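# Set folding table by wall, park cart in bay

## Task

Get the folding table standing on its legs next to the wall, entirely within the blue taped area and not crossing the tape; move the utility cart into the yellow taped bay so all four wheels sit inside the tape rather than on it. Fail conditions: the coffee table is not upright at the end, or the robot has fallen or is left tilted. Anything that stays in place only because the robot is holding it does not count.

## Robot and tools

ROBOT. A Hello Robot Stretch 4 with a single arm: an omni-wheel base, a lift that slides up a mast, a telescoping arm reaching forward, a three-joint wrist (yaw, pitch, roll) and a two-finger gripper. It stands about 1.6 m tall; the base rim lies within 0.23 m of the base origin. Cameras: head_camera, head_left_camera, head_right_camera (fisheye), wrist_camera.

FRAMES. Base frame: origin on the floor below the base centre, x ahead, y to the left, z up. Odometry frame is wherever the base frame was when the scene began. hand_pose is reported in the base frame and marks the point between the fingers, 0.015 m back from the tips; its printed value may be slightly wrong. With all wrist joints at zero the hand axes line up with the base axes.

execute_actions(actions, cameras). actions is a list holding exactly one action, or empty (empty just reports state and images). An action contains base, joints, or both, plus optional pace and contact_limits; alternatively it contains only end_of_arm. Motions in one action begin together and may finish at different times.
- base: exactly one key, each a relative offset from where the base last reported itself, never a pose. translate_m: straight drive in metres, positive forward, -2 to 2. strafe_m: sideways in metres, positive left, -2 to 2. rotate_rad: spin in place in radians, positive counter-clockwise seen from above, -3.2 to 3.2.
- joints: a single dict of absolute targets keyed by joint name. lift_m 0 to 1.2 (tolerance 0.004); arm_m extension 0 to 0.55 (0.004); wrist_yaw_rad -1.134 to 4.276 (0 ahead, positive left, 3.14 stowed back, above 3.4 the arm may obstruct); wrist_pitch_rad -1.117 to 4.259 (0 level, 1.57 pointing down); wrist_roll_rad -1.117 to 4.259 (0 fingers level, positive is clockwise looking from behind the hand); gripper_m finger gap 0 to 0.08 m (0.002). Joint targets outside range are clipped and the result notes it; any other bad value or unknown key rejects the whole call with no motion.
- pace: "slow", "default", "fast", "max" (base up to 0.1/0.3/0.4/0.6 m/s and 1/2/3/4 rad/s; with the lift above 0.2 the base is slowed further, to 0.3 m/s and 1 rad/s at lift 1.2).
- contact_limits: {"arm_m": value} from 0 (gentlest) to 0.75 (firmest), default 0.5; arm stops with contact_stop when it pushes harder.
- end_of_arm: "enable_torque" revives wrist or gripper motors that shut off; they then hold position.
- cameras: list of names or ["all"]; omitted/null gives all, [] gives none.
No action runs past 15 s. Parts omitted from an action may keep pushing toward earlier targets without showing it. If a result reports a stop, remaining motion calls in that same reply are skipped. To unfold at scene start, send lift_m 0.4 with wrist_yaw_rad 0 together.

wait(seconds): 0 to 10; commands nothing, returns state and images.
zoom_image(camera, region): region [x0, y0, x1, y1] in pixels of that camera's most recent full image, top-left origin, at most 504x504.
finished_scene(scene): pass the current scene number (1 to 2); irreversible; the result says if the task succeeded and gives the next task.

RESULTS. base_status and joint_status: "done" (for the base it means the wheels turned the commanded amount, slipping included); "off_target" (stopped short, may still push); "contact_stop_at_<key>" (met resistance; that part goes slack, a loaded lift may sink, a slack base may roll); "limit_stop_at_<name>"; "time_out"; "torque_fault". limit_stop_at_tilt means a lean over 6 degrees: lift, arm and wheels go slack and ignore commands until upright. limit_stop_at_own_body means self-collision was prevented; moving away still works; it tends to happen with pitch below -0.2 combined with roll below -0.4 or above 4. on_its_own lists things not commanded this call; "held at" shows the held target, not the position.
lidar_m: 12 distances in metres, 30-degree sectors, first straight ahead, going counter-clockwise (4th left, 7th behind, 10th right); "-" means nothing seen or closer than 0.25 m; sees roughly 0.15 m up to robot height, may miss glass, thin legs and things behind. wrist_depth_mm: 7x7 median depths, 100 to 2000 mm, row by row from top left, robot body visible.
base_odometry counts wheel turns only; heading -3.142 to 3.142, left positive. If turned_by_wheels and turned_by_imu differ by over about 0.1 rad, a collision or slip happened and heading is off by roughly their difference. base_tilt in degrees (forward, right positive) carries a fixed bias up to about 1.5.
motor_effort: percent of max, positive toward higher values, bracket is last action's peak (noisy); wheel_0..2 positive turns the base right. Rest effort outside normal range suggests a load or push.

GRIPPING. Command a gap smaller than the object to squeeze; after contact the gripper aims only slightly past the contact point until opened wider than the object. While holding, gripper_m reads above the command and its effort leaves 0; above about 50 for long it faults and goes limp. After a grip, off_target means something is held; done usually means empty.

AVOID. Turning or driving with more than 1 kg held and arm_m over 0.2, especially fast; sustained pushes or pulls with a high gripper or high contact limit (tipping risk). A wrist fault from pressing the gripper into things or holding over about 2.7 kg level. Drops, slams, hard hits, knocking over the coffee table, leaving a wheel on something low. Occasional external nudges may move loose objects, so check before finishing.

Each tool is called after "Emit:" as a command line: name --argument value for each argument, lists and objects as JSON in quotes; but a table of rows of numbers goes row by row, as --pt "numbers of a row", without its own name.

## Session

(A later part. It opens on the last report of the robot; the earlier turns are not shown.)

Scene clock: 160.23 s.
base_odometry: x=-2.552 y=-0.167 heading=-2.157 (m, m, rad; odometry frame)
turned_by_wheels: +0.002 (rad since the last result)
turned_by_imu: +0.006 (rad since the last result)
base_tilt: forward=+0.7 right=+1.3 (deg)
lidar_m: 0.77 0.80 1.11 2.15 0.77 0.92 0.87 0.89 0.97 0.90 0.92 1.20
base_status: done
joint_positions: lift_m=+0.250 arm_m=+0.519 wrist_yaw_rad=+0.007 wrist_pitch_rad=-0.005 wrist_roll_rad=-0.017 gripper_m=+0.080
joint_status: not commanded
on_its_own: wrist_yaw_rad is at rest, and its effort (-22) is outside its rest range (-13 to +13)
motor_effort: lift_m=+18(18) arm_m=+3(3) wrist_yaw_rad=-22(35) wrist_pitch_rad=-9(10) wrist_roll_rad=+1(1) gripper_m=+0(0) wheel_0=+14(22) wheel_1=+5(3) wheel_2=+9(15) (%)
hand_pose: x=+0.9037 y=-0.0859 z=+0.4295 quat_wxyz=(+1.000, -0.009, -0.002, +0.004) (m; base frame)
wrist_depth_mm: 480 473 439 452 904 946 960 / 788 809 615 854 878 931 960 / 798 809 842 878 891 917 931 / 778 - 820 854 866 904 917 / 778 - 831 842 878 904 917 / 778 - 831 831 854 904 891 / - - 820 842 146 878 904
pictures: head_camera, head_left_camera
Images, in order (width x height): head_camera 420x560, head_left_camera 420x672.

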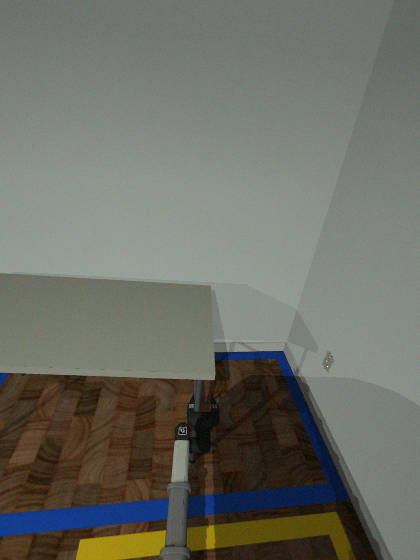

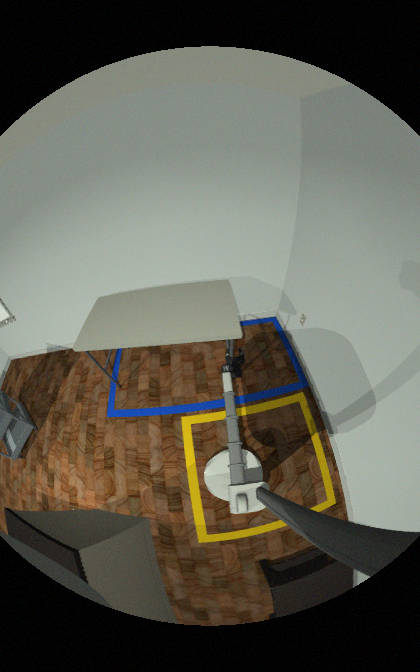

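Emit:
execute_actions --actions '[{"base":{"strafe_m":-0.28},"pace":"slow"}]' --cameras '[]'

Emit:
execute_actions --actions '[{"base":{"strafe_m":0.035},"pace":"slow"}]' --cameras '[]'

Emit:
execute_actions --actions '[{"joints":{"arm_m":0.0}}]' --cameras '[]'

Emit:
execute_actions --actions '[{"base":{"rotate_rad":0.14}}]' --cameras '[]'

Emit:
execute_actions --actions '[{"base":{"strafe_m":0.75}}]' --cameras '["head_left_camera","head_camera","wrist_camera"]'

Scene clock: 171.23 s.
base_odometry: x=-2.785 y=-0.013 heading=-2.155 (m, m, rad; odometry frame)
turned_by_wheels: +0.002 (rad since the last result)
turned_by_imu: +0.006 (rad since the last result)
base_tilt: forward=+0.7 right=+1.3 (deg)
lidar_m: 0.77 0.79 1.03 2.46 1.02 1.34 0.85 0.87 0.67 0.61 0.62 0.83
base_status: done
joint_positions: lift_m=+0.250 arm_m=+0.519 wrist_yaw_rad=+0.007 wrist_pitch_rad=-0.005 wrist_roll_rad=-0.018 gripper_m=+0.080
joint_status: not commanded
on_its_own: wrist_yaw_rad is at rest, and its effort (-22) is outside its rest range (-13 to +13)
motor_effort: lift_m=+18(18) arm_m=+3(3) wrist_yaw_rad=-22(29) wrist_pitch_rad=-11(7) wrist_roll_rad=+1(0) gripper_m=+0(0) wheel_0=+13(20) wheel_1=+4(3) wheel_2=+8(8) (%)
hand_pose: x=+0.9037 y=-0.0858 z=+0.4295 quat_wxyz=(+1.000, -0.009, -0.002, +0.004) (m; base frame)
wrist_depth_mm: 477 473 - 878 917 891 654 / 820 723 585 904 917 878 640 / 820 842 866 891 917 878 634 / 809 - 585 866 904 842 627 / 820 - 854 854 891 820 609 / 788 - 842 866 878 809 597 / - - 699 878 146 732 585
pictures: none
No camera images: the call's "cameras" was empty. Leave "cameras" out to get every camera's image.

Scene clock: 172.63 s.
base_odometry: x=-2.756 y=-0.032 heading=-2.155 (m, m, rad; odometry frame)
turned_by_wheels: +0.000 (rad since the last result)
turned_by_imu: +0.000 (rad since the last result)
base_tilt: forward=+0.7 right=+1.3 (deg)
lidar_m: 0.77 0.78 0.99 2.39 1.02 1.29 0.85 0.88 0.71 0.65 0.67 0.87
base_status: done
joint_positions: lift_m=+0.250 arm_m=+0.519 wrist_yaw_rad=+0.001 wrist_pitch_rad=-0.005 wrist_roll_rad=-0.017 gripper_m=+0.080
joint_status: not commanded
motor_effort: lift_m=+19(18) arm_m=+3(3) wrist_yaw_rad=-3(21) wrist_pitch_rad=-8(8) wrist_roll_rad=+1(0) gripper_m=+0(0) wheel_0=+0(12) wheel_1=+2(7) wheel_2=+0(7) (%)
hand_pose: x=+0.9031 y=-0.0873 z=+0.4295 quat_wxyz=(+1.000, -0.009, -0.002, +0.000) (m; base frame)
wrist_depth_mm: 480 459 439 - 946 931 676 / 820 842 627 - 917 917 676 / 809 842 842 - 917 891 661 / 798 831 842 - 904 891 647 / 798 820 842 - 904 866 634 / 798 809 831 - 878 842 634 / - 123 831 - 146 759 615
pictures: none
No camera images: the call's "cameras" was empty. Leave "cameras" out to get every camera's image.

Scene clock: 175.20 s.
base_odometry: x=-2.756 y=-0.032 heading=-2.155 (m, m, rad; odometry frame)
turned_by_wheels: +0.000 (rad since the last result)
turned_by_imu: +0.000 (rad since the last result)
base_tilt: forward=+0.7 right=+1.3 (deg)
lidar_m: 0.77 0.79 1.02 2.40 1.01 1.27 0.85 0.87 0.70 0.63 0.67 0.88
base_status: not commanded
joint_positions: lift_m=+0.250 arm_m=+0.001 wrist_yaw_rad=+0.000 wrist_pitch_rad=-0.005 wrist_roll_rad=-0.017 gripper_m=+0.080
joint_status: all done
motor_effort: lift_m=+19(18) arm_m=-4(7) wrist_yaw_rad=-1(3) wrist_pitch_rad=-9(9) wrist_roll_rad=+1(0) gripper_m=+0(0) wheel_0=+0(0) wheel_1=+2(2) wheel_2=+0(0) (%)
hand_pose: x=+0.3847 y=-0.0874 z=+0.4295 quat_wxyz=(+1.000, -0.009, -0.002, +0.000) (m; base frame)
wrist_depth_mm: 525 960 1397 1430 1499 1008 732 / 676 647 621 597 1430 1008 732 / 1255 1255 1098 1430 1430 976 715 / 1281 1281 1308 1366 1397 946 707 / 1255 1281 1366 1397 1397 931 699 / 1229 1281 1336 1397 1397 931 668 / - 123 1205 1205 146 831 668
pictures: none
No camera images: the call's "cameras" was empty. Leave "cameras" out to get every camera's image.

Scene clock: 176.00 s.
base_odometry: x=-2.756 y=-0.032 heading=-2.015 (m, m, rad; odometry frame)
turned_by_wheels: +0.140 (rad since the last result)
turned_by_imu: +0.142 (rad since the last result)
base_tilt: forward=+0.7 right=+1.4 (deg)
lidar_m: 0.76 0.82 1.17 1.08 1.02 1.49 0.84 0.88 0.67 0.65 0.67 0.79
base_status: done
joint_positions: lift_m=+0.250 arm_m=+0.001 wrist_yaw_rad=+0.000 wrist_pitch_rad=-0.005 wrist_roll_rad=-0.017 gripper_m=+0.080
joint_status: not commanded
motor_effort: lift_m=+18(18) arm_m=-5(4) wrist_yaw_rad=+0(1) wrist_pitch_rad=-10(12) wrist_roll_rad=+0(0) gripper_m=+0(0) wheel_0=-1(3) wheel_1=+1(6) wheel_2=+1(7) (%)
hand_pose: x=+0.3847 y=-0.0874 z=+0.4295 quat_wxyz=(+1.000, -0.009, -0.002, +0.000) (m; base frame)
wrist_depth_mm: 991 1430 1430 1397 1430 1397 946 / 676 654 627 591 591 1397 946 / 1366 1430 1098 976 1336 1336 904 / 1336 1366 1397 1366 1366 1308 904 / 1366 1366 1366 1336 1336 1255 891 / 1366 1366 1336 1366 1336 1255 854 / - 123 1229 1255 146 1098 842
pictures: none
No camera images: the call's "cameras" was empty. Leave "cameras" out to get every camera's image.

Scene clock: 179.83 s.
base_odometry: x=-2.079 y=-0.354 heading=-2.015 (m, m, rad; odometry frame)
turned_by_wheels: +0.000 (rad since the last result)
turned_by_imu: -0.001 (rad since the last result)
base_tilt: forward=+0.7 right=+1.3 (deg)
lidar_m: 0.81 1.75 1.66 1.72 0.39 0.34 1.13 1.01 1.24 1.39 1.11 0.82
base_status: done
joint_positions: lift_m=+0.250 arm_m=+0.001 wrist_yaw_rad=+0.000 wrist_pitch_rad=-0.005 wrist_roll_rad=-0.017 gripper_m=+0.080
joint_status: not commanded
motor_effort: lift_m=+19(19) arm_m=-5(5) wrist_yaw_rad=-2(1) wrist_pitch_rad=-10(10) wrist_roll_rad=+2(1) gripper_m=+0(0) wheel_0=+1(9) wheel_1=+0(12) wheel_2=+1(3) (%)
hand_pose: x=+0.3847 y=-0.0874 z=+0.4295 quat_wxyz=(+1.000, -0.009, -0.002, +0.000) (m; base frame)
wrist_depth_mm: 1464 1430 1464 1464 1430 1464 1464 / 1464 1430 621 603 609 615 1008 / 1464 1397 1078 976 904 831 759 / 1366 1430 1430 1430 1430 1397 1430 / 1397 1397 1397 1430 1366 1397 1430 / 1397 1397 1366 1366 1397 1397 1397 / - 123 1160 1336 146 1366 1336
pictures: head_camera, head_left_camera, wrist_camera
Images, in order (width x height): head_camera 420x560, head_left_camera 420x672, wrist_camera 616x392.

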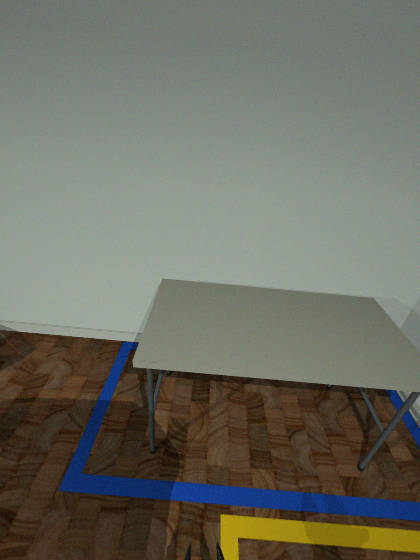

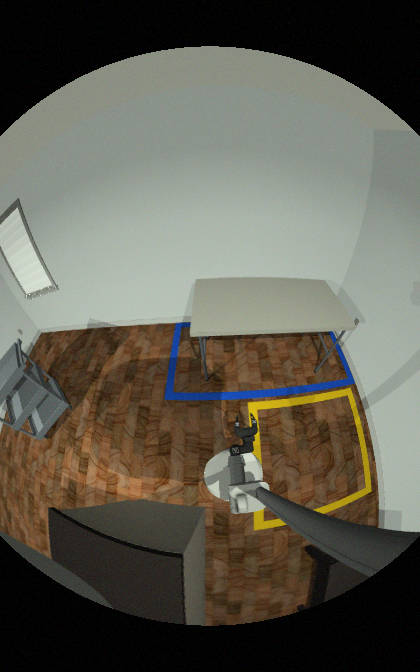

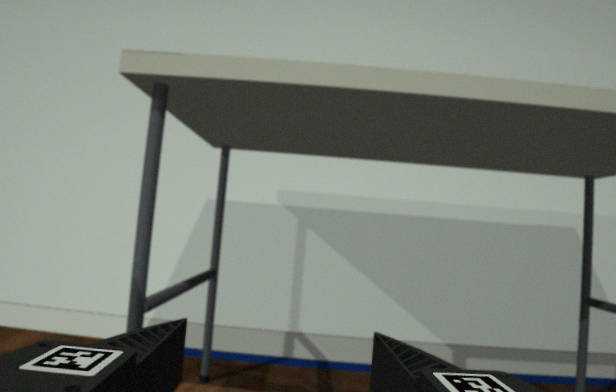

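Emit:
execute_actions --actions '[{"base":{"strafe_m":0.22}}]' --cameras '["wrist_camera"]'

Emit:
execute_actions --actions '[{"joints":{"arm_m":0.4},"pace":"slow"}]' --cameras '["wrist_camera"]'

Scene clock: 188.57 s.
base_odometry: x=-1.881 y=-0.449 heading=-2.015 (m, m, rad; odometry frame)
turned_by_wheels: +0.000 (rad since the last result)
turned_by_imu: -0.001 (rad since the last result)
base_tilt: forward=+0.7 right=+1.3 (deg)
lidar_m: 0.83 1.76 1.47 1.55 0.37 0.27 0.25 1.13 1.23 1.62 1.12 0.85
base_status: done
joint_positions: lift_m=+0.250 arm_m=+0.001 wrist_yaw_rad=+0.000 wrist_pitch_rad=-0.005 wrist_roll_rad=-0.017 gripper_m=+0.080
joint_status: not commanded
motor_effort: lift_m=+18(18) arm_m=-5(5) wrist_yaw_rad=-1(1) wrist_pitch_rad=-11(10) wrist_roll_rad=+0(0) gripper_m=+0(0) wheel_0=-1(7) wheel_1=-2(10) wheel_2=+0(2) (%)
hand_pose: x=+0.3847 y=-0.0874 z=+0.4295 quat_wxyz=(+1.000, -0.009, -0.002, +0.000) (m; base frame)
wrist_depth_mm: 1499 1499 1464 1464 1464 1464 1464 / 1499 1464 1464 634 621 615 1464 / 1464 1430 1464 960 917 831 768 / 1430 1430 1430 1397 1464 1464 1366 / 1430 1430 1397 1430 1397 1397 1430 / 1397 1366 1397 1430 1366 1397 1397 / - 123 1205 1205 146 1336 1366
pictures: wrist_camera
Images, in order (width x height): wrist_camera 616x392.

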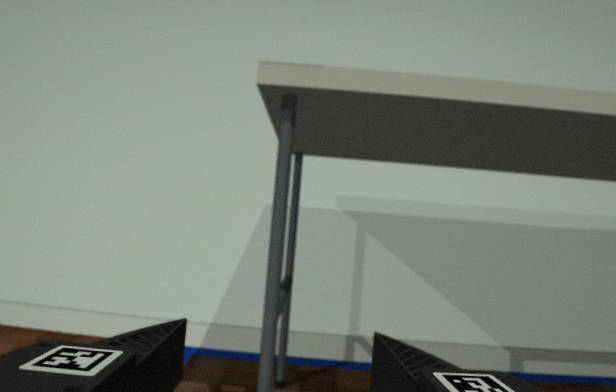

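Scene clock: 193.83 s.
base_odometry: x=-1.881 y=-0.449 heading=-2.015 (m, m, rad; odometry frame)
turned_by_wheels: +0.000 (rad since the last result)
turned_by_imu: -0.001 (rad since the last result)
base_tilt: forward=+0.7 right=+1.3 (deg)
lidar_m: 0.81 1.78 1.45 1.55 0.36 0.27 0.26 1.14 1.25 1.63 1.11 0.84
base_status: not commanded
joint_positions: lift_m=+0.250 arm_m=+0.399 wrist_yaw_rad=+0.000 wrist_pitch_rad=-0.005 wrist_roll_rad=-0.017 gripper_m=+0.080
joint_status: all done
motor_effort: lift_m=+19(18) arm_m=+5(4) wrist_yaw_rad=-1(1) wrist_pitch_rad=-9(10) wrist_roll_rad=+1(1) gripper_m=+0(0) wheel_0=-1(1) wheel_1=-2(2) wheel_2=+1(0) (%)
hand_pose: x=+0.7827 y=-0.0874 z=+0.4295 quat_wxyz=(+1.000, -0.009, -0.002, +0.000) (m; base frame)
wrist_depth_mm: 1078 1078 1060 377 407 397 389 / 1078 1042 1042 549 569 544 512 / 1042 1060 1060 768 1042 1042 778 / 1042 1042 1042 1025 1060 1042 1025 / 1025 1025 1025 1008 1008 1025 1008 / 1042 1025 1008 1008 1025 1025 1025 / - 123 231 976 146 1008 991
pictures: wrist_camera
Images, in order (width x height): wrist_camera 616x392.

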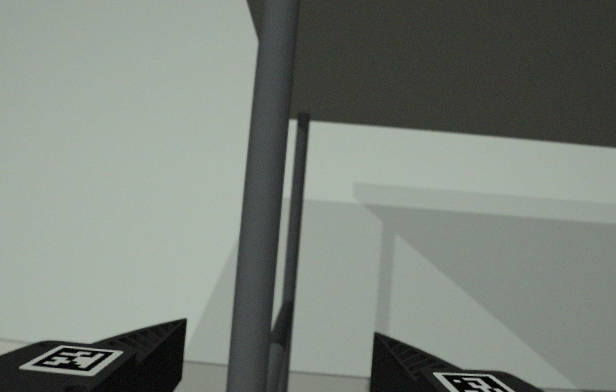

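Emit:
execute_actions --actions '[{"base":{"translate_m":0.06},"joints":{"arm_m":0.55},"pace":"slow"}]' --cameras '["wrist_camera"]'

Emit:
execute_actions --actions '[{"joints":{"arm_m":0.0,"lift_m":0.9}}]' --cameras '["head_camera"]'

Scene clock: 208.57 s.
base_odometry: x=-1.906 y=-0.503 heading=-2.015 (m, m, rad; odometry frame)
turned_by_wheels: +0.000 (rad since the last result)
turned_by_imu: -0.001 (rad since the last result)
base_tilt: forward=+0.7 right=+1.3 (deg)
lidar_m: 0.80 1.71 1.43 1.49 0.45 0.34 0.30 1.19 1.32 1.63 1.02 0.83
base_status: done
joint_positions: lift_m=+0.250 arm_m=+0.549 wrist_yaw_rad=-0.001 wrist_pitch_rad=-0.005 wrist_roll_rad=-0.017 gripper_m=+0.080
joint_status: all done
motor_effort: lift_m=+19(18) arm_m=+7(8) wrist_yaw_rad=+2(9) wrist_pitch_rad=-6(8) wrist_roll_rad=+1(1) gripper_m=+0(0) wheel_0=+4(3) wheel_1=+2(4) wheel_2=-1(5) (%)
hand_pose: x=+0.9322 y=-0.0877 z=+0.4296 quat_wxyz=(+1.000, -0.009, -0.003, -0.001) (m; base frame)
wrist_depth_mm: 878 866 - 424 407 397 394 / 831 854 - 591 564 530 508 / 842 831 - 842 854 820 831 / 831 831 - 820 831 820 809 / 831 820 - 820 809 820 798 / 809 820 - 798 809 820 798 / - - - 798 146 809 809
pictures: wrist_camera
Images, in order (width x height): wrist_camera 616x392.

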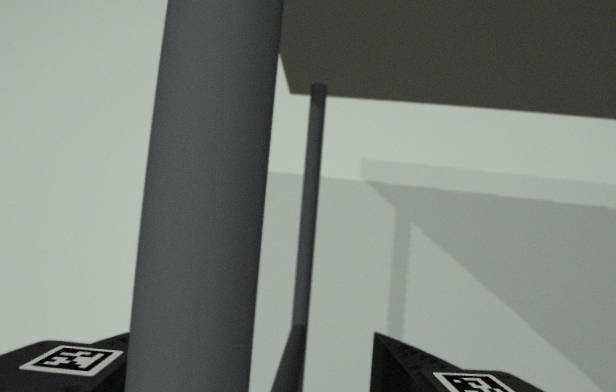

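Scene clock: 212.00 s.
base_odometry: x=-1.906 y=-0.503 heading=-2.015 (m, m, rad; odometry frame)
turned_by_wheels: +0.000 (rad since the last result)
turned_by_imu: -0.001 (rad since the last result)
base_tilt: forward=+0.7 right=+1.3 (deg)
lidar_m: 0.80 1.69 1.43 1.51 0.45 0.34 0.30 1.18 1.29 1.64 1.05 0.82
base_status: not commanded
joint_positions: lift_m=+0.900 arm_m=+0.001 wrist_yaw_rad=+0.000 wrist_pitch_rad=-0.005 wrist_roll_rad=-0.017 gripper_m=+0.080
joint_status: all done
motor_effort: lift_m=+25(28) arm_m=-5(5) wrist_yaw_rad=-1(2) wrist_pitch_rad=-9(10) wrist_roll_rad=+0(1) gripper_m=+0(0) wheel_0=+3(4) wheel_1=+1(2) wheel_2=+0(1) (%)
hand_pose: x=+0.3847 y=-0.0874 z=+1.0789 quat_wxyz=(+1.000, -0.009, -0.002, +0.000) (m; base frame)
wrist_depth_mm: 1397 1430 1397 1430 1397 1430 1397 / 1397 1397 1366 1366 1366 1366 1397 / 1397 1366 1397 1430 1366 1366 1366 / 1397 1366 1366 1366 1397 1336 1366 / 1336 1336 1336 1336 1366 1281 1336 / 1366 1336 1336 1336 1336 1281 1336 / - 123 1366 1078 146 1336 1308
pictures: head_camera
Images, in order (width x height): head_camera 420x560.

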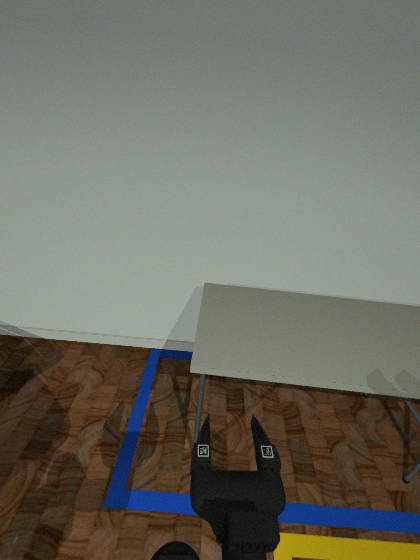

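Emit:
execute_actions --actions '[{"base":{"translate_m":0.12}}]' --cameras '[]'

Emit:
execute_actions --actions '[{"base":{"rotate_rad":1.55}}]' --cameras '[]'

Emit:
execute_actions --actions '[{"base":{"translate_m":0.95}}]' --cameras '["head_camera","head_left_camera"]'

Scene clock: 224.07 s.
base_odometry: x=-1.958 y=-0.612 heading=-2.015 (m, m, rad; odometry frame)
turned_by_wheels: +0.000 (rad since the last result)
turned_by_imu: -0.001 (rad since the last result)
base_tilt: forward=+0.7 right=+1.3 (deg)
lidar_m: 0.67 1.56 1.39 1.44 0.60 0.46 0.44 1.28 1.52 1.64 0.93 0.70
base_status: done
joint_positions: lift_m=+0.900 arm_m=+0.001 wrist_yaw_rad=+0.000 wrist_pitch_rad=-0.005 wrist_roll_rad=-0.017 gripper_m=+0.080
joint_status: not commanded
motor_effort: lift_m=+25(25) arm_m=-4(5) wrist_yaw_rad=-1(0) wrist_pitch_rad=-8(9) wrist_roll_rad=+1(0) gripper_m=+0(0) wheel_0=+0(5) wheel_1=-1(6) wheel_2=+2(8) (%)
hand_pose: x=+0.3847 y=-0.0874 z=+1.0789 quat_wxyz=(+1.000, -0.009, -0.002, +0.000) (m; base frame)
wrist_depth_mm: 1308 1281 1281 1308 1308 1281 1255 / 1308 1255 1255 1281 1281 1308 1255 / 1229 1229 1229 1281 1255 1255 1255 / 1255 1255 1255 1229 1255 1229 1229 / 1229 1255 1229 1229 1205 1229 1229 / 1205 1205 1205 1229 1205 1229 1205 / - 123 1182 1229 146 1229 1182
pictures: none
No camera images: the call's "cameras" was empty. Leave "cameras" out to get every camera's image.

Scene clock: 226.17 s.
base_odometry: x=-1.958 y=-0.612 heading=-0.465 (m, m, rad; odometry frame)
turned_by_wheels: +1.550 (rad since the last result)
turned_by_imu: +1.569 (rad since the last result)
base_tilt: forward=+0.6 right=+1.3 (deg)
lidar_m: 1.41 0.62 0.47 0.44 1.27 1.48 1.63 0.93 0.69 0.69 1.56 1.41
base_status: done
joint_positions: lift_m=+0.900 arm_m=+0.001 wrist_yaw_rad=+0.000 wrist_pitch_rad=-0.005 wrist_roll_rad=-0.017 gripper_m=+0.080
joint_status: not commanded
motor_effort: lift_m=+24(25) arm_m=-4(4) wrist_yaw_rad=-1(2) wrist_pitch_rad=-9(11) wrist_roll_rad=+1(1) gripper_m=+0(0) wheel_0=-1(6) wheel_1=+0(4) wheel_2=+0(6) (%)
hand_pose: x=+0.3847 y=-0.0874 z=+1.0790 quat_wxyz=(+1.000, -0.009, -0.002, +0.000) (m; base frame)
wrist_depth_mm: - - - - - - - / - - - - - - - / - - - - - - - / - - - - - - - / - - - - - - - / - - - 1576 1618 - - / - 123 - 1661 146 - -
pictures: none
No camera images: the call's "cameras" was empty. Leave "cameras" out to get every camera's image.

Scene clock: 230.83 s.
base_odometry: x=-1.109 y=-1.037 heading=-0.465 (m, m, rad; odometry frame)
turned_by_wheels: +0.000 (rad since the last result)
turned_by_imu: -0.004 (rad since the last result)
base_tilt: forward=+0.7 right=+1.3 (deg)
lidar_m: 0.57 2.28 2.29 1.32 0.55 0.62 2.61 1.19 1.41 1.53 1.62 0.52
base_status: done
joint_positions: lift_m=+0.900 arm_m=+0.001 wrist_yaw_rad=+0.000 wrist_pitch_rad=-0.005 wrist_roll_rad=-0.017 gripper_m=+0.080
joint_status: not commanded
motor_effort: lift_m=+24(24) arm_m=-4(4) wrist_yaw_rad=-1(1) wrist_pitch_rad=-8(10) wrist_roll_rad=+1(0) gripper_m=+0(0) wheel_0=+0(6) wheel_1=+0(1) wheel_2=+0(7) (%)
hand_pose: x=+0.3847 y=-0.0874 z=+1.0790 quat_wxyz=(+1.000, -0.009, -0.002, +0.000) (m; base frame)
wrist_depth_mm: 1983 1921 1983 - - - - / 1863 1921 1983 1921 1983 1921 1983 / 1921 1921 1863 1863 1863 1921 - / 1863 1921 1921 1921 1921 1921 1863 / 1921 1863 1983 1983 1863 1863 1863 / 1863 1921 1863 1808 1863 1863 1863 / - 123 750 831 146 1808 1808
pictures: head_camera, head_left_camera
Images, in order (width x height): head_camera 420x560, head_left_camera 420x672.

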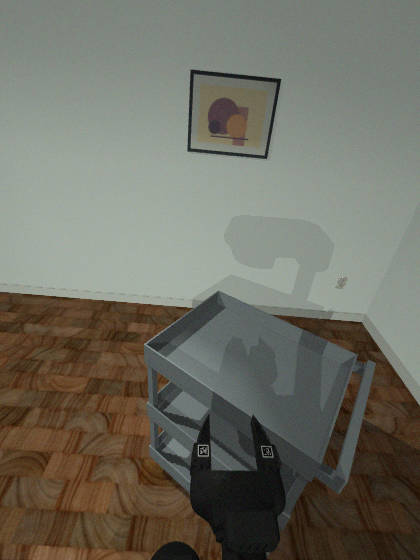

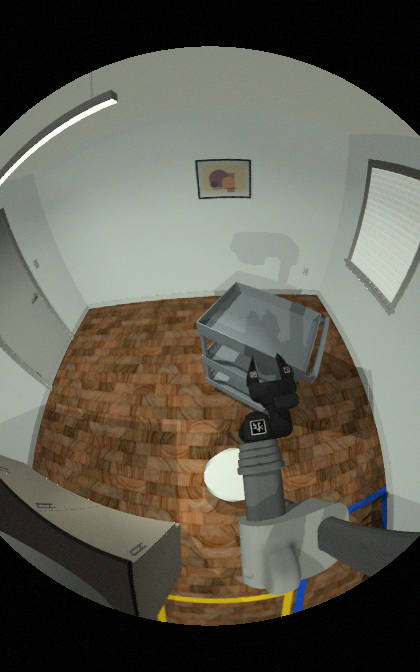

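Emit:
execute_actions --actions '[{"joints":{"lift_m":1.1,"wrist_pitch_rad":1.57,"wrist_roll_rad":0.63}}]' --cameras '["head_camera","wrist_camera"]'

Scene clock: 261.80 s.
base_odometry: x=-1.109 y=-1.037 heading=-0.465 (m, m, rad; odometry frame)
turned_by_wheels: +0.000 (rad since the last result)
turned_by_imu: -0.001 (rad since the last result)
base_tilt: forward=+0.7 right=+1.3 (deg)
lidar_m: 0.58 2.28 2.29 1.32 0.56 0.62 2.61 1.20 1.42 1.52 1.59 0.52
base_status: not commanded
joint_positions: lift_m=+1.100 arm_m=+0.001 wrist_yaw_rad=+0.000 wrist_pitch_rad=+1.570 wrist_roll_rad=+0.630 gripper_m=+0.080
joint_status: all done
motor_effort: lift_m=+25(23) arm_m=-4(4) wrist_yaw_rad=-1(1) wrist_pitch_rad=-1(7) wrist_roll_rad=+2(13) gripper_m=+0(0) wheel_0=+0(0) wheel_1=+0(0) wheel_2=+0(1) (%)
hand_pose: x=+0.1722 y=-0.0874 z=+1.0653 quat_wxyz=(+0.673, +0.219, +0.672, -0.219) (m; base frame)
wrist_depth_mm: 732 741 750 768 1255 1308 1336 / 1182 1060 1078 1078 1229 1281 1308 / 1160 1182 1205 1229 1255 1281 1255 / 1138 1160 1182 1229 1229 1229 1255 / 1160 1182 1182 1008 1229 1229 1229 / 1138 1138 991 991 1229 1229 1229 / - 123 1160 976 146 1182 1229
pictures: head_camera, wrist_camera
Images, in order (width x height): head_camera 420x560, wrist_camera 616x392.

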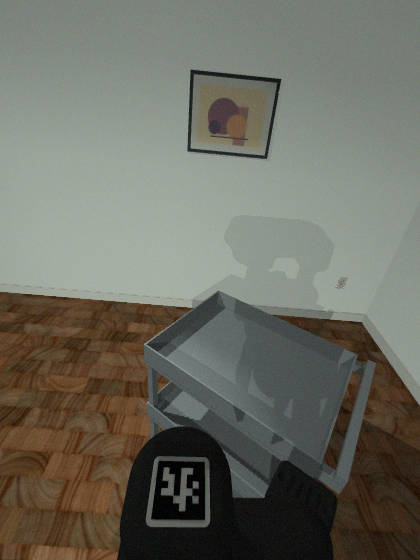

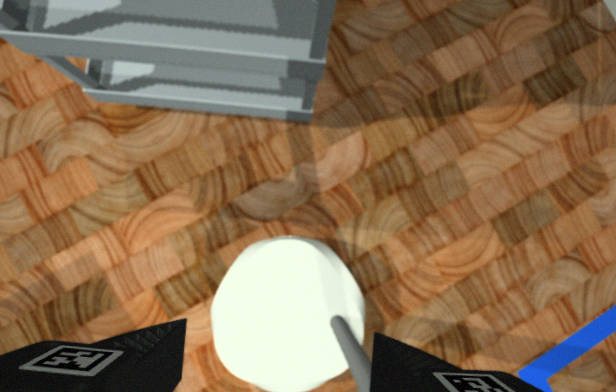

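Emit:
execute_actions --actions '[{"base":{"strafe_m":-0.3},"joints":{"arm_m":0.3}}]' --cameras '["head_camera","wrist_camera"]'

Scene clock: 268.50 s.
base_odometry: x=-1.243 y=-1.306 heading=-0.465 (m, m, rad; odometry frame)
turned_by_wheels: +0.000 (rad since the last result)
turned_by_imu: -0.001 (rad since the last result)
base_tilt: forward=+0.7 right=+1.3 (deg)
lidar_m: 0.40 0.59 2.60 1.29 0.83 1.08 1.45 1.05 1.28 1.22 1.28 0.46
base_status: done
joint_positions: lift_m=+1.100 arm_m=+0.299 wrist_yaw_rad=+0.000 wrist_pitch_rad=+1.570 wrist_roll_rad=+0.630 gripper_m=+0.080
joint_status: all done
motor_effort: lift_m=+24(25) arm_m=+4(5) wrist_yaw_rad=-1(1) wrist_pitch_rad=+0(1) wrist_roll_rad=+2(2) gripper_m=+0(0) wheel_0=-1(11) wheel_1=+0(4) wheel_2=-1(2) (%)
hand_pose: x=+0.4703 y=-0.0874 z=+1.0654 quat_wxyz=(+0.673, +0.219, +0.672, -0.219) (m; base frame)
wrist_depth_mm: 415 418 427 430 1255 1281 1229 / 413 415 424 427 1255 1281 1281 / 413 413 421 699 1229 1255 1255 / 404 407 415 433 1205 1229 1255 / 399 407 413 1182 1205 1255 1229 / 397 402 407 1042 1229 1205 1229 / - 123 1160 976 146 1205 1255
pictures: head_camera, wrist_camera
Images, in order (width x height): head_camera 420x560, wrist_camera 616x392.

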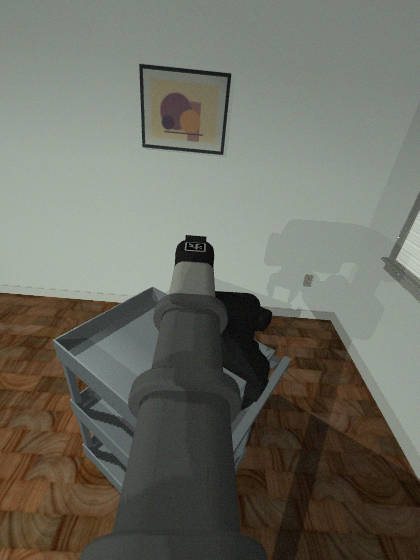

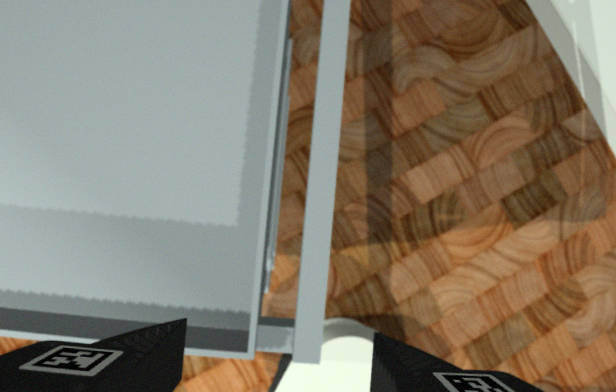

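Emit:
execute_actions --actions '[{"base":{"strafe_m":-0.044},"joints":{"arm_m":0.33,"gripper_m":0.055,"lift_m":0.95},"pace":"slow"}]' --cameras '["wrist_camera"]'

Scene clock: 281.27 s.
base_odometry: x=-1.263 y=-1.345 heading=-0.465 (m, m, rad; odometry frame)
turned_by_wheels: +0.000 (rad since the last result)
turned_by_imu: -0.001 (rad since the last result)
base_tilt: forward=+0.7 right=+1.3 (deg)
lidar_m: 0.39 0.54 2.63 1.31 0.86 1.13 1.36 1.03 1.23 1.17 1.26 0.57
base_status: done
joint_positions: lift_m=+0.950 arm_m=+0.329 wrist_yaw_rad=+0.000 wrist_pitch_rad=+1.570 wrist_roll_rad=+0.630 gripper_m=+0.055
joint_status: all done
motor_effort: lift_m=+18(25) arm_m=+5(6) wrist_yaw_rad=-2(1) wrist_pitch_rad=-1(2) wrist_roll_rad=+1(3) gripper_m=-2(0) wheel_0=+2(8) wheel_1=-2(4) wheel_2=+0(3) (%)
hand_pose: x=+0.5003 y=-0.0874 z=+0.9159 quat_wxyz=(+0.673, +0.219, +0.672, -0.219) (m; base frame)
wrist_depth_mm: 267 273 274 209 1098 1138 1138 / 265 268 272 207 1078 1118 1138 / 264 266 268 206 1098 1118 1118 / 262 264 266 202 1078 1118 1118 / 257 262 264 202 1078 1078 1098 / 258 259 262 200 1078 1098 1098 / 252 125 246 196 135 1060 1060
pictures: wrist_camera
Images, in order (width x height): wrist_camera 616x392.

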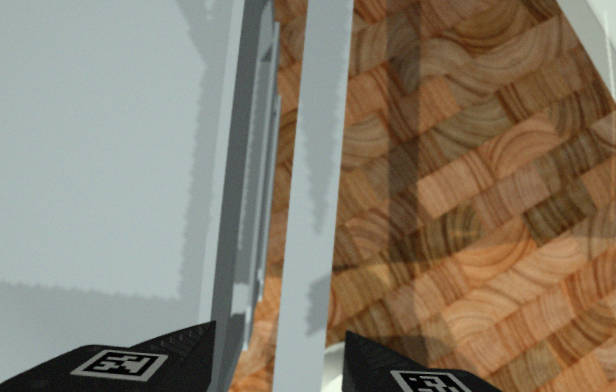

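Emit:
execute_actions --actions '[{"joints":{"gripper_m":0.08}}]' --cameras '[]'

Emit:
execute_actions --actions '[{"joints":{"lift_m":0.865},"pace":"slow"}]' --cameras '["wrist_camera","head_left_camera"]'

Scene clock: 294.60 s.
base_odometry: x=-1.263 y=-1.345 heading=-0.465 (m, m, rad; odometry frame)
turned_by_wheels: +0.000 (rad since the last result)
turned_by_imu: -0.001 (rad since the last result)
base_tilt: forward=+0.7 right=+1.3 (deg)
lidar_m: 0.40 0.54 2.64 1.36 0.85 1.13 1.34 1.03 1.20 1.17 1.23 0.57
base_status: not commanded
joint_positions: lift_m=+0.950 arm_m=+0.329 wrist_yaw_rad=+0.000 wrist_pitch_rad=+1.570 wrist_roll_rad=+0.630 gripper_m=+0.080
joint_status: all done
motor_effort: lift_m=+18(18) arm_m=+5(5) wrist_yaw_rad=-1(1) wrist_pitch_rad=-4(1) wrist_roll_rad=+2(1) gripper_m=+2(4) wheel_0=+2(2) wheel_1=-2(2) wheel_2=+0(0) (%)
hand_pose: x=+0.5003 y=-0.0874 z=+0.9159 quat_wxyz=(+0.673, +0.219, +0.672, -0.219) (m; base frame)
wrist_depth_mm: 267 271 274 209 1118 1138 1160 / 266 268 273 208 1098 1118 1118 / 265 266 271 206 1078 1078 1118 / 262 265 266 203 1098 1078 1098 / 259 263 264 204 1060 1098 1098 / 257 258 262 198 1078 1060 1078 / - 123 257 197 146 1042 1098
pictures: none
No camera images: the call's "cameras" was empty. Leave "cameras" out to get every camera's image.

Scene clock: 295.97 s.
base_odometry: x=-1.263 y=-1.345 heading=-0.465 (m, m, rad; odometry frame)
turned_by_wheels: +0.000 (rad since the last result)
turned_by_imu: -0.001 (rad since the last result)
base_tilt: forward=+0.7 right=+1.3 (deg)
lidar_m: 0.39 0.52 2.64 1.33 0.85 1.12 1.35 1.01 1.22 1.17 1.25 0.60
base_status: not commanded
joint_positions: lift_m=+0.912 arm_m=+0.329 wrist_yaw_rad=+0.000 wrist_pitch_rad=+1.565 wrist_roll_rad=+0.630 gripper_m=+0.080
joint_status: lift_m contact_stop (moved -0.038 of -0.085)
on_its_own: lift_m is slack since a contact_stop (your +0.865 is given up)
motor_effort: lift_m=+19(15) arm_m=+3(5) wrist_yaw_rad=-2(4) wrist_pitch_rad=+15(32) wrist_roll_rad=+1(3) gripper_m=+0(2) wheel_0=+0(2) wheel_1=-2(3) wheel_2=-2(4) (%)
hand_pose: x=+0.5016 y=-0.0874 z=+0.8776 quat_wxyz=(+0.674, +0.220, +0.670, -0.218) (m; base frame)
wrist_depth_mm: 236 239 240 176 1078 1098 1118 / 233 236 237 173 1078 1060 1078 / 232 235 236 170 1060 1078 1078 / 229 230 233 168 1042 1025 1060 / 226 229 230 167 1042 1042 1060 / 224 226 228 164 1025 1042 1042 / - 123 238 162 146 1008 1042
pictures: head_left_camera, wrist_camera
Images, in order (width x height): head_left_camera 420x672, wrist_camera 616x392.

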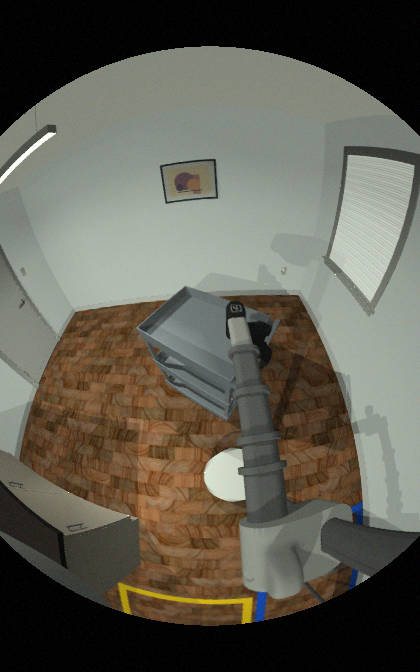

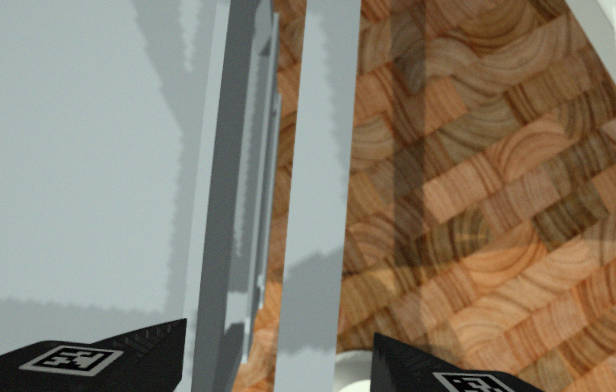

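Emit:
execute_actions --actions '[{"joints":{"lift_m":0.93},"pace":"slow"}]' --cameras '[]'

Emit:
execute_actions --actions '[{"base":{"strafe_m":0.011},"joints":{"arm_m":0.338},"pace":"slow"}]' --cameras '["wrist_camera"]'

Emit:
execute_actions --actions '[{"joints":{"lift_m":0.875},"pace":"slow","contact_limits":{"lift_m":0.3}}]' --cameras '["wrist_camera"]'

Scene clock: 302.93 s.
base_odometry: x=-1.263 y=-1.345 heading=-0.465 (m, m, rad; odometry frame)
turned_by_wheels: +0.000 (rad since the last result)
turned_by_imu: -0.001 (rad since the last result)
base_tilt: forward=+0.7 right=+1.3 (deg)
lidar_m: 0.40 0.54 2.64 1.35 0.86 1.14 1.32 1.02 1.21 1.18 1.24 0.59
base_status: not commanded
joint_positions: lift_m=+0.930 arm_m=+0.329 wrist_yaw_rad=+0.000 wrist_pitch_rad=+1.570 wrist_roll_rad=+0.630 gripper_m=+0.080
joint_status: all done
motor_effort: lift_m=+26(27) arm_m=+3(3) wrist_yaw_rad=-2(2) wrist_pitch_rad=+0(14) wrist_roll_rad=+0(0) gripper_m=+1(1) wheel_0=+0(0) wheel_1=-2(2) wheel_2=-2(2) (%)
hand_pose: x=+0.5006 y=-0.0874 z=+0.8952 quat_wxyz=(+0.673, +0.219, +0.672, -0.219) (m; base frame)
wrist_depth_mm: 247 250 254 189 1060 1098 1118 / 246 249 251 186 1078 1098 1118 / 244 247 248 183 1060 1098 1118 / 240 244 247 182 1060 1078 1078 / 238 242 244 180 1042 1078 1098 / 236 239 242 178 1042 1060 1042 / - 123 248 177 146 1025 1042
pictures: none
No camera images: the call's "cameras" was empty. Leave "cameras" out to get every camera's image.

Scene clock: 303.83 s.
base_odometry: x=-1.258 y=-1.335 heading=-0.466 (m, m, rad; odometry frame)
turned_by_wheels: +0.000 (rad since the last result)
turned_by_imu: +0.000 (rad since the last result)
base_tilt: forward=+0.7 right=+1.3 (deg)
lidar_m: 0.40 0.56 2.63 1.35 0.84 1.10 1.42 1.01 1.22 1.18 1.28 0.54
base_status: done
joint_positions: lift_m=+0.930 arm_m=+0.337 wrist_yaw_rad=+0.000 wrist_pitch_rad=+1.570 wrist_roll_rad=+0.630 gripper_m=+0.080
joint_status: all done
motor_effort: lift_m=+26(25) arm_m=+5(4) wrist_yaw_rad=-3(2) wrist_pitch_rad=-1(1) wrist_roll_rad=+1(1) gripper_m=+1(1) wheel_0=-3(4) wheel_1=+1(4) wheel_2=+0(0) (%)
hand_pose: x=+0.5084 y=-0.0874 z=+0.8952 quat_wxyz=(+0.673, +0.219, +0.672, -0.219) (m; base frame)
wrist_depth_mm: 247 251 256 517 1118 1098 1118 / 245 250 252 585 1098 1078 1118 / 243 248 250 569 1078 1098 1078 / 241 245 246 496 1078 1078 1098 / 238 242 245 820 1025 1042 1078 / 236 239 242 180 1042 1042 1042 / - 123 239 177 146 1060 1042
pictures: wrist_camera
Images, in order (width x height): wrist_camera 616x392.

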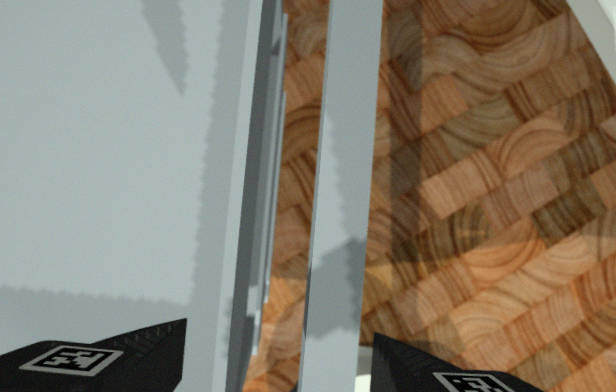

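Emit:
execute_actions --actions '[{"base":{"strafe_m":-0.018},"joints":{"arm_m":0.325,"gripper_m":0.042},"pace":"slow"}]' --cameras '["wrist_camera"]'

Scene clock: 312.47 s.
base_odometry: x=-1.266 y=-1.351 heading=-0.465 (m, m, rad; odometry frame)
turned_by_wheels: +0.000 (rad since the last result)
turned_by_imu: -0.001 (rad since the last result)
base_tilt: forward=+0.7 right=+1.3 (deg)
lidar_m: 0.39 0.51 2.63 1.31 0.84 1.12 1.34 1.01 1.21 1.17 1.23 0.60
base_status: done
joint_positions: lift_m=+0.930 arm_m=+0.326 wrist_yaw_rad=+0.000 wrist_pitch_rad=+1.570 wrist_roll_rad=+0.630 gripper_m=+0.042
joint_status: all done
motor_effort: lift_m=+25(25) arm_m=-5(7) wrist_yaw_rad=-3(3) wrist_pitch_rad=-2(0) wrist_roll_rad=+0(0) gripper_m=-2(3) wheel_0=+2(4) wheel_1=-1(0) wheel_2=+0(3) (%)
hand_pose: x=+0.4970 y=-0.0874 z=+0.8952 quat_wxyz=(+0.673, +0.219, +0.672, -0.219) (m; base frame)
wrist_depth_mm: 248 251 253 189 1078 1098 1138 / 245 249 251 186 1078 1098 1118 / 244 247 249 184 1060 1098 1098 / 241 245 247 181 1060 1078 1118 / 237 241 259 180 1042 1060 1098 / 236 239 492 178 1042 1025 1060 / 234 182 175 175 148 1060 1078
pictures: wrist_camera
Images, in order (width x height): wrist_camera 616x392.

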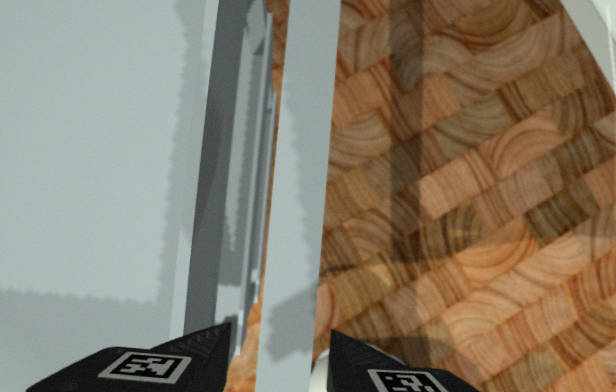

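Emit:
execute_actions --actions '[{"joints":{"lift_m":0.87},"pace":"slow"}]' --cameras '["wrist_camera"]'

Scene clock: 317.30 s.
base_odometry: x=-1.266 y=-1.351 heading=-0.465 (m, m, rad; odometry frame)
turned_by_wheels: +0.000 (rad since the last result)
turned_by_imu: -0.001 (rad since the last result)
base_tilt: forward=+0.7 right=+1.3 (deg)
lidar_m: 0.38 0.53 2.63 1.33 0.85 1.12 1.30 1.03 1.21 1.16 1.24 0.58
base_status: not commanded
joint_positions: lift_m=+0.870 arm_m=+0.326 wrist_yaw_rad=+0.000 wrist_pitch_rad=+1.570 wrist_roll_rad=+0.630 gripper_m=+0.042
joint_status: all done
motor_effort: lift_m=+18(28) arm_m=-5(5) wrist_yaw_rad=-3(2) wrist_pitch_rad=+1(1) wrist_roll_rad=+0(1) gripper_m=-2(2) wheel_0=+2(2) wheel_1=-1(1) wheel_2=+0(0) (%)
hand_pose: x=+0.4970 y=-0.0874 z=+0.8358 quat_wxyz=(+0.673, +0.219, +0.672, -0.219) (m; base frame)
wrist_depth_mm: 189 191 194 125 1060 1025 1060 / 187 189 209 124 1008 1025 1025 / 185 187 473 123 1025 1025 1042 / 183 184 508 121 1008 1025 1042 / 182 143 496 121 991 1008 1025 / 181 147 430 119 976 991 991 / 178 115 133 118 148 976 991
pictures: wrist_camera
Images, in order (width x height): wrist_camera 616x392.

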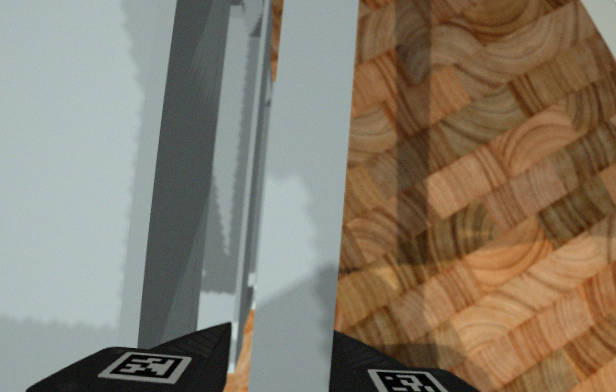

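Emit:
execute_actions --actions '[]'

Scene clock: 337.27 s.
base_odometry: x=-1.266 y=-1.351 heading=-0.465 (m, m, rad; odometry frame)
turned_by_wheels: +0.000 (rad since the last result)
turned_by_imu: -0.001 (rad since the last result)
base_tilt: forward=+0.7 right=+1.3 (deg)
lidar_m: 0.41 0.55 2.65 1.33 0.87 1.16 1.32 1.02 1.21 1.17 1.24 0.60
base_status: not commanded
joint_positions: lift_m=+0.870 arm_m=+0.326 wrist_yaw_rad=+0.000 wrist_pitch_rad=+1.570 wrist_roll_rad=+0.630 gripper_m=+0.042
joint_status: all done
motor_effort: lift_m=+18(28) arm_m=-5(5) wrist_yaw_rad=-3(2) wrist_pitch_rad=+1(1) wrist_roll_rad=+1(1) gripper_m=-2(2) wheel_0=+2(2) wheel_1=-1(1) wheel_2=+0(0) (%)
hand_pose: x=+0.4970 y=-0.0874 z=+0.8358 quat_wxyz=(+0.673, +0.219, +0.672, -0.219) (m; base frame)
wrist_depth_mm: 189 191 194 125 1042 1042 1042 / 187 189 208 124 1008 1042 1060 / 186 187 477 123 1008 991 1025 / 184 185 504 122 991 1008 1008 / 181 142 496 121 1008 1008 1008 / 181 147 427 119 991 976 1025 / 179 115 134 118 148 976 991
pictures: head_camera, head_left_camera, head_right_camera, wrist_camera
Images, in order (width x height): head_camera 420x560, head_left_camera 420x672, head_right_camera 420x672, wrist_camera 616x392.

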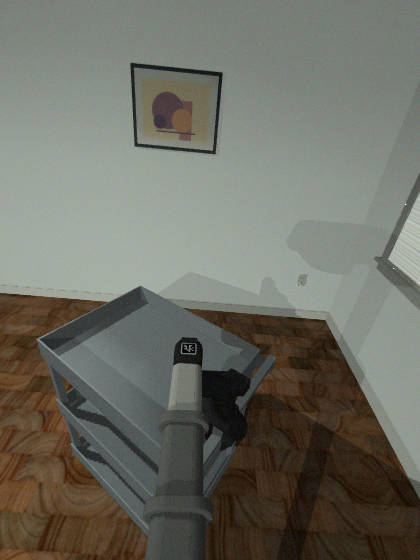

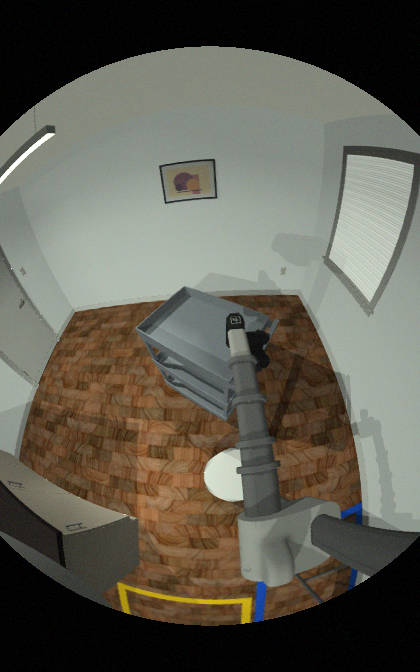

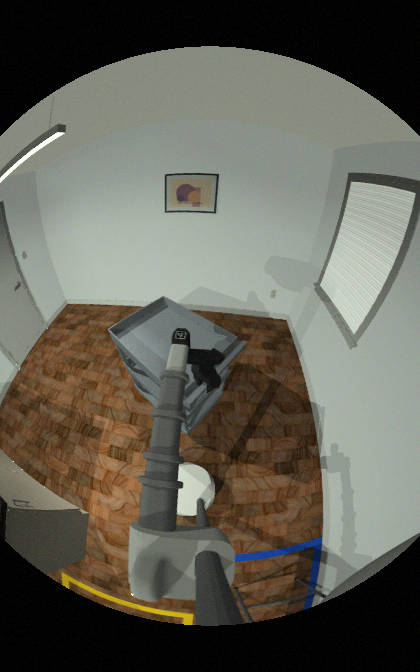

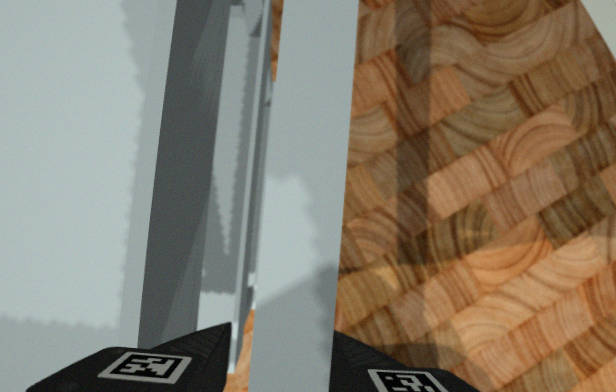

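Emit:
execute_actions --actions '[{"base":{"translate_m":-0.2},"pace":"slow"}]' --cameras '["head_camera","wrist_camera"]'

Scene clock: 344.90 s.
base_odometry: x=-1.445 y=-1.261 heading=-0.465 (m, m, rad; odometry frame)
turned_by_wheels: +0.000 (rad since the last result)
turned_by_imu: +0.000 (rad since the last result)
base_tilt: forward=+0.7 right=+1.3 (deg)
lidar_m: 0.41 0.64 2.65 0.80 0.80 2.06 1.23 0.83 1.15 1.15 1.22 0.55
base_status: done
joint_positions: lift_m=+0.870 arm_m=+0.326 wrist_yaw_rad=+0.001 wrist_pitch_rad=+1.567 wrist_roll_rad=+0.631 gripper_m=+0.043
joint_status: not commanded
motor_effort: lift_m=+19(19) arm_m=-5(5) wrist_yaw_rad=-4(12) wrist_pitch_rad=+10(29) wrist_roll_rad=-1(1) gripper_m=-4(6) wheel_0=+0(5) wheel_1=-1(7) wheel_2=+3(17) (%)
hand_pose: x=+0.4976 y=-0.0874 z=+0.8358 quat_wxyz=(+0.674, +0.219, +0.671, -0.218) (m; base frame)
wrist_depth_mm: 191 193 159 496 129 1042 1060 / 189 191 156 126 1025 1042 1042 / 186 189 183 124 1025 1008 1042 / 185 186 442 123 1008 1025 1008 / 184 143 496 121 976 991 1025 / 181 146 430 120 991 1008 991 / 180 115 118 119 148 976 1008
pictures: head_camera, wrist_camera
Images, in order (width x height): head_camera 420x560, wrist_camera 616x392.

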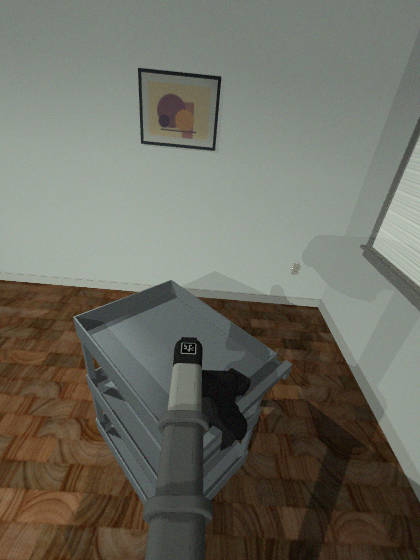

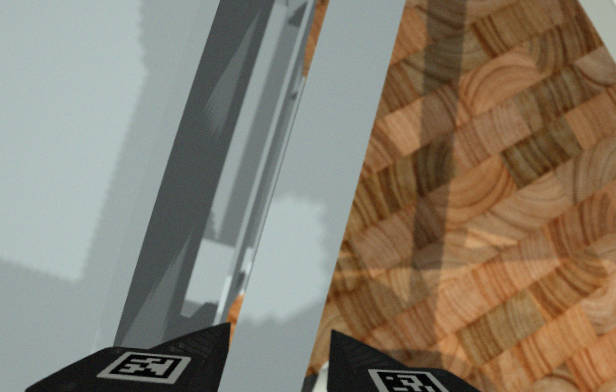

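Emit:
execute_actions --actions '[{"base":{"translate_m":-0.15},"joints":{"wrist_roll_rad":0.85,"gripper_m":0.055},"pace":"slow"}]' --cameras '["head_camera","wrist_camera"]'

Scene clock: 351.47 s.
base_odometry: x=-1.579 y=-1.194 heading=-0.465 (m, m, rad; odometry frame)
turned_by_wheels: +0.000 (rad since the last result)
turned_by_imu: +0.000 (rad since the last result)
base_tilt: forward=+0.7 right=+1.3 (deg)
lidar_m: 0.43 0.72 2.66 0.77 0.81 1.96 1.20 0.69 0.87 1.14 1.23 0.58
base_status: done
joint_positions: lift_m=+0.870 arm_m=+0.326 wrist_yaw_rad=+0.001 wrist_pitch_rad=+1.567 wrist_roll_rad=+0.850 gripper_m=+0.056
joint_status: all done
motor_effort: lift_m=+19(19) arm_m=-5(5) wrist_yaw_rad=-6(12) wrist_pitch_rad=+10(23) wrist_roll_rad=+0(6) gripper_m=-3(9) wheel_0=-2(4) wheel_1=-2(4) wheel_2=+4(10) (%)
hand_pose: x=+0.4976 y=-0.0874 z=+0.8358 quat_wxyz=(+0.646, +0.292, +0.643, -0.291) (m; base frame)
wrist_depth_mm: 190 140 203 126 1025 1042 1060 / 188 142 204 125 1025 1025 1060 / 186 140 199 123 1008 1008 1025 / 184 137 198 976 1008 1008 1042 / 182 142 120 960 991 991 1008 / 180 151 119 960 976 991 1008 / 178 121 117 931 135 976 1008
pictures: head_camera, wrist_camera
Images, in order (width x height): head_camera 420x560, wrist_camera 616x392.

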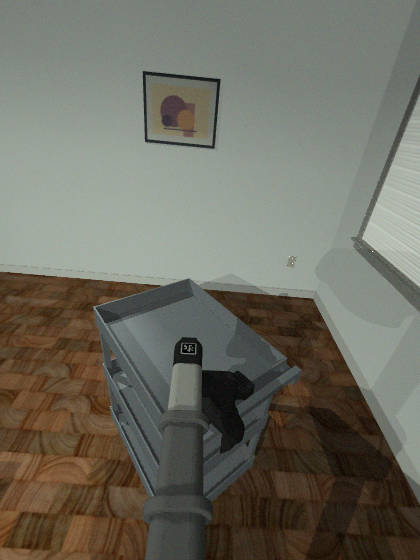

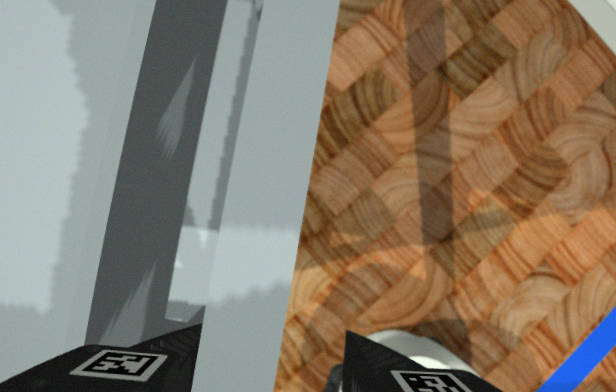

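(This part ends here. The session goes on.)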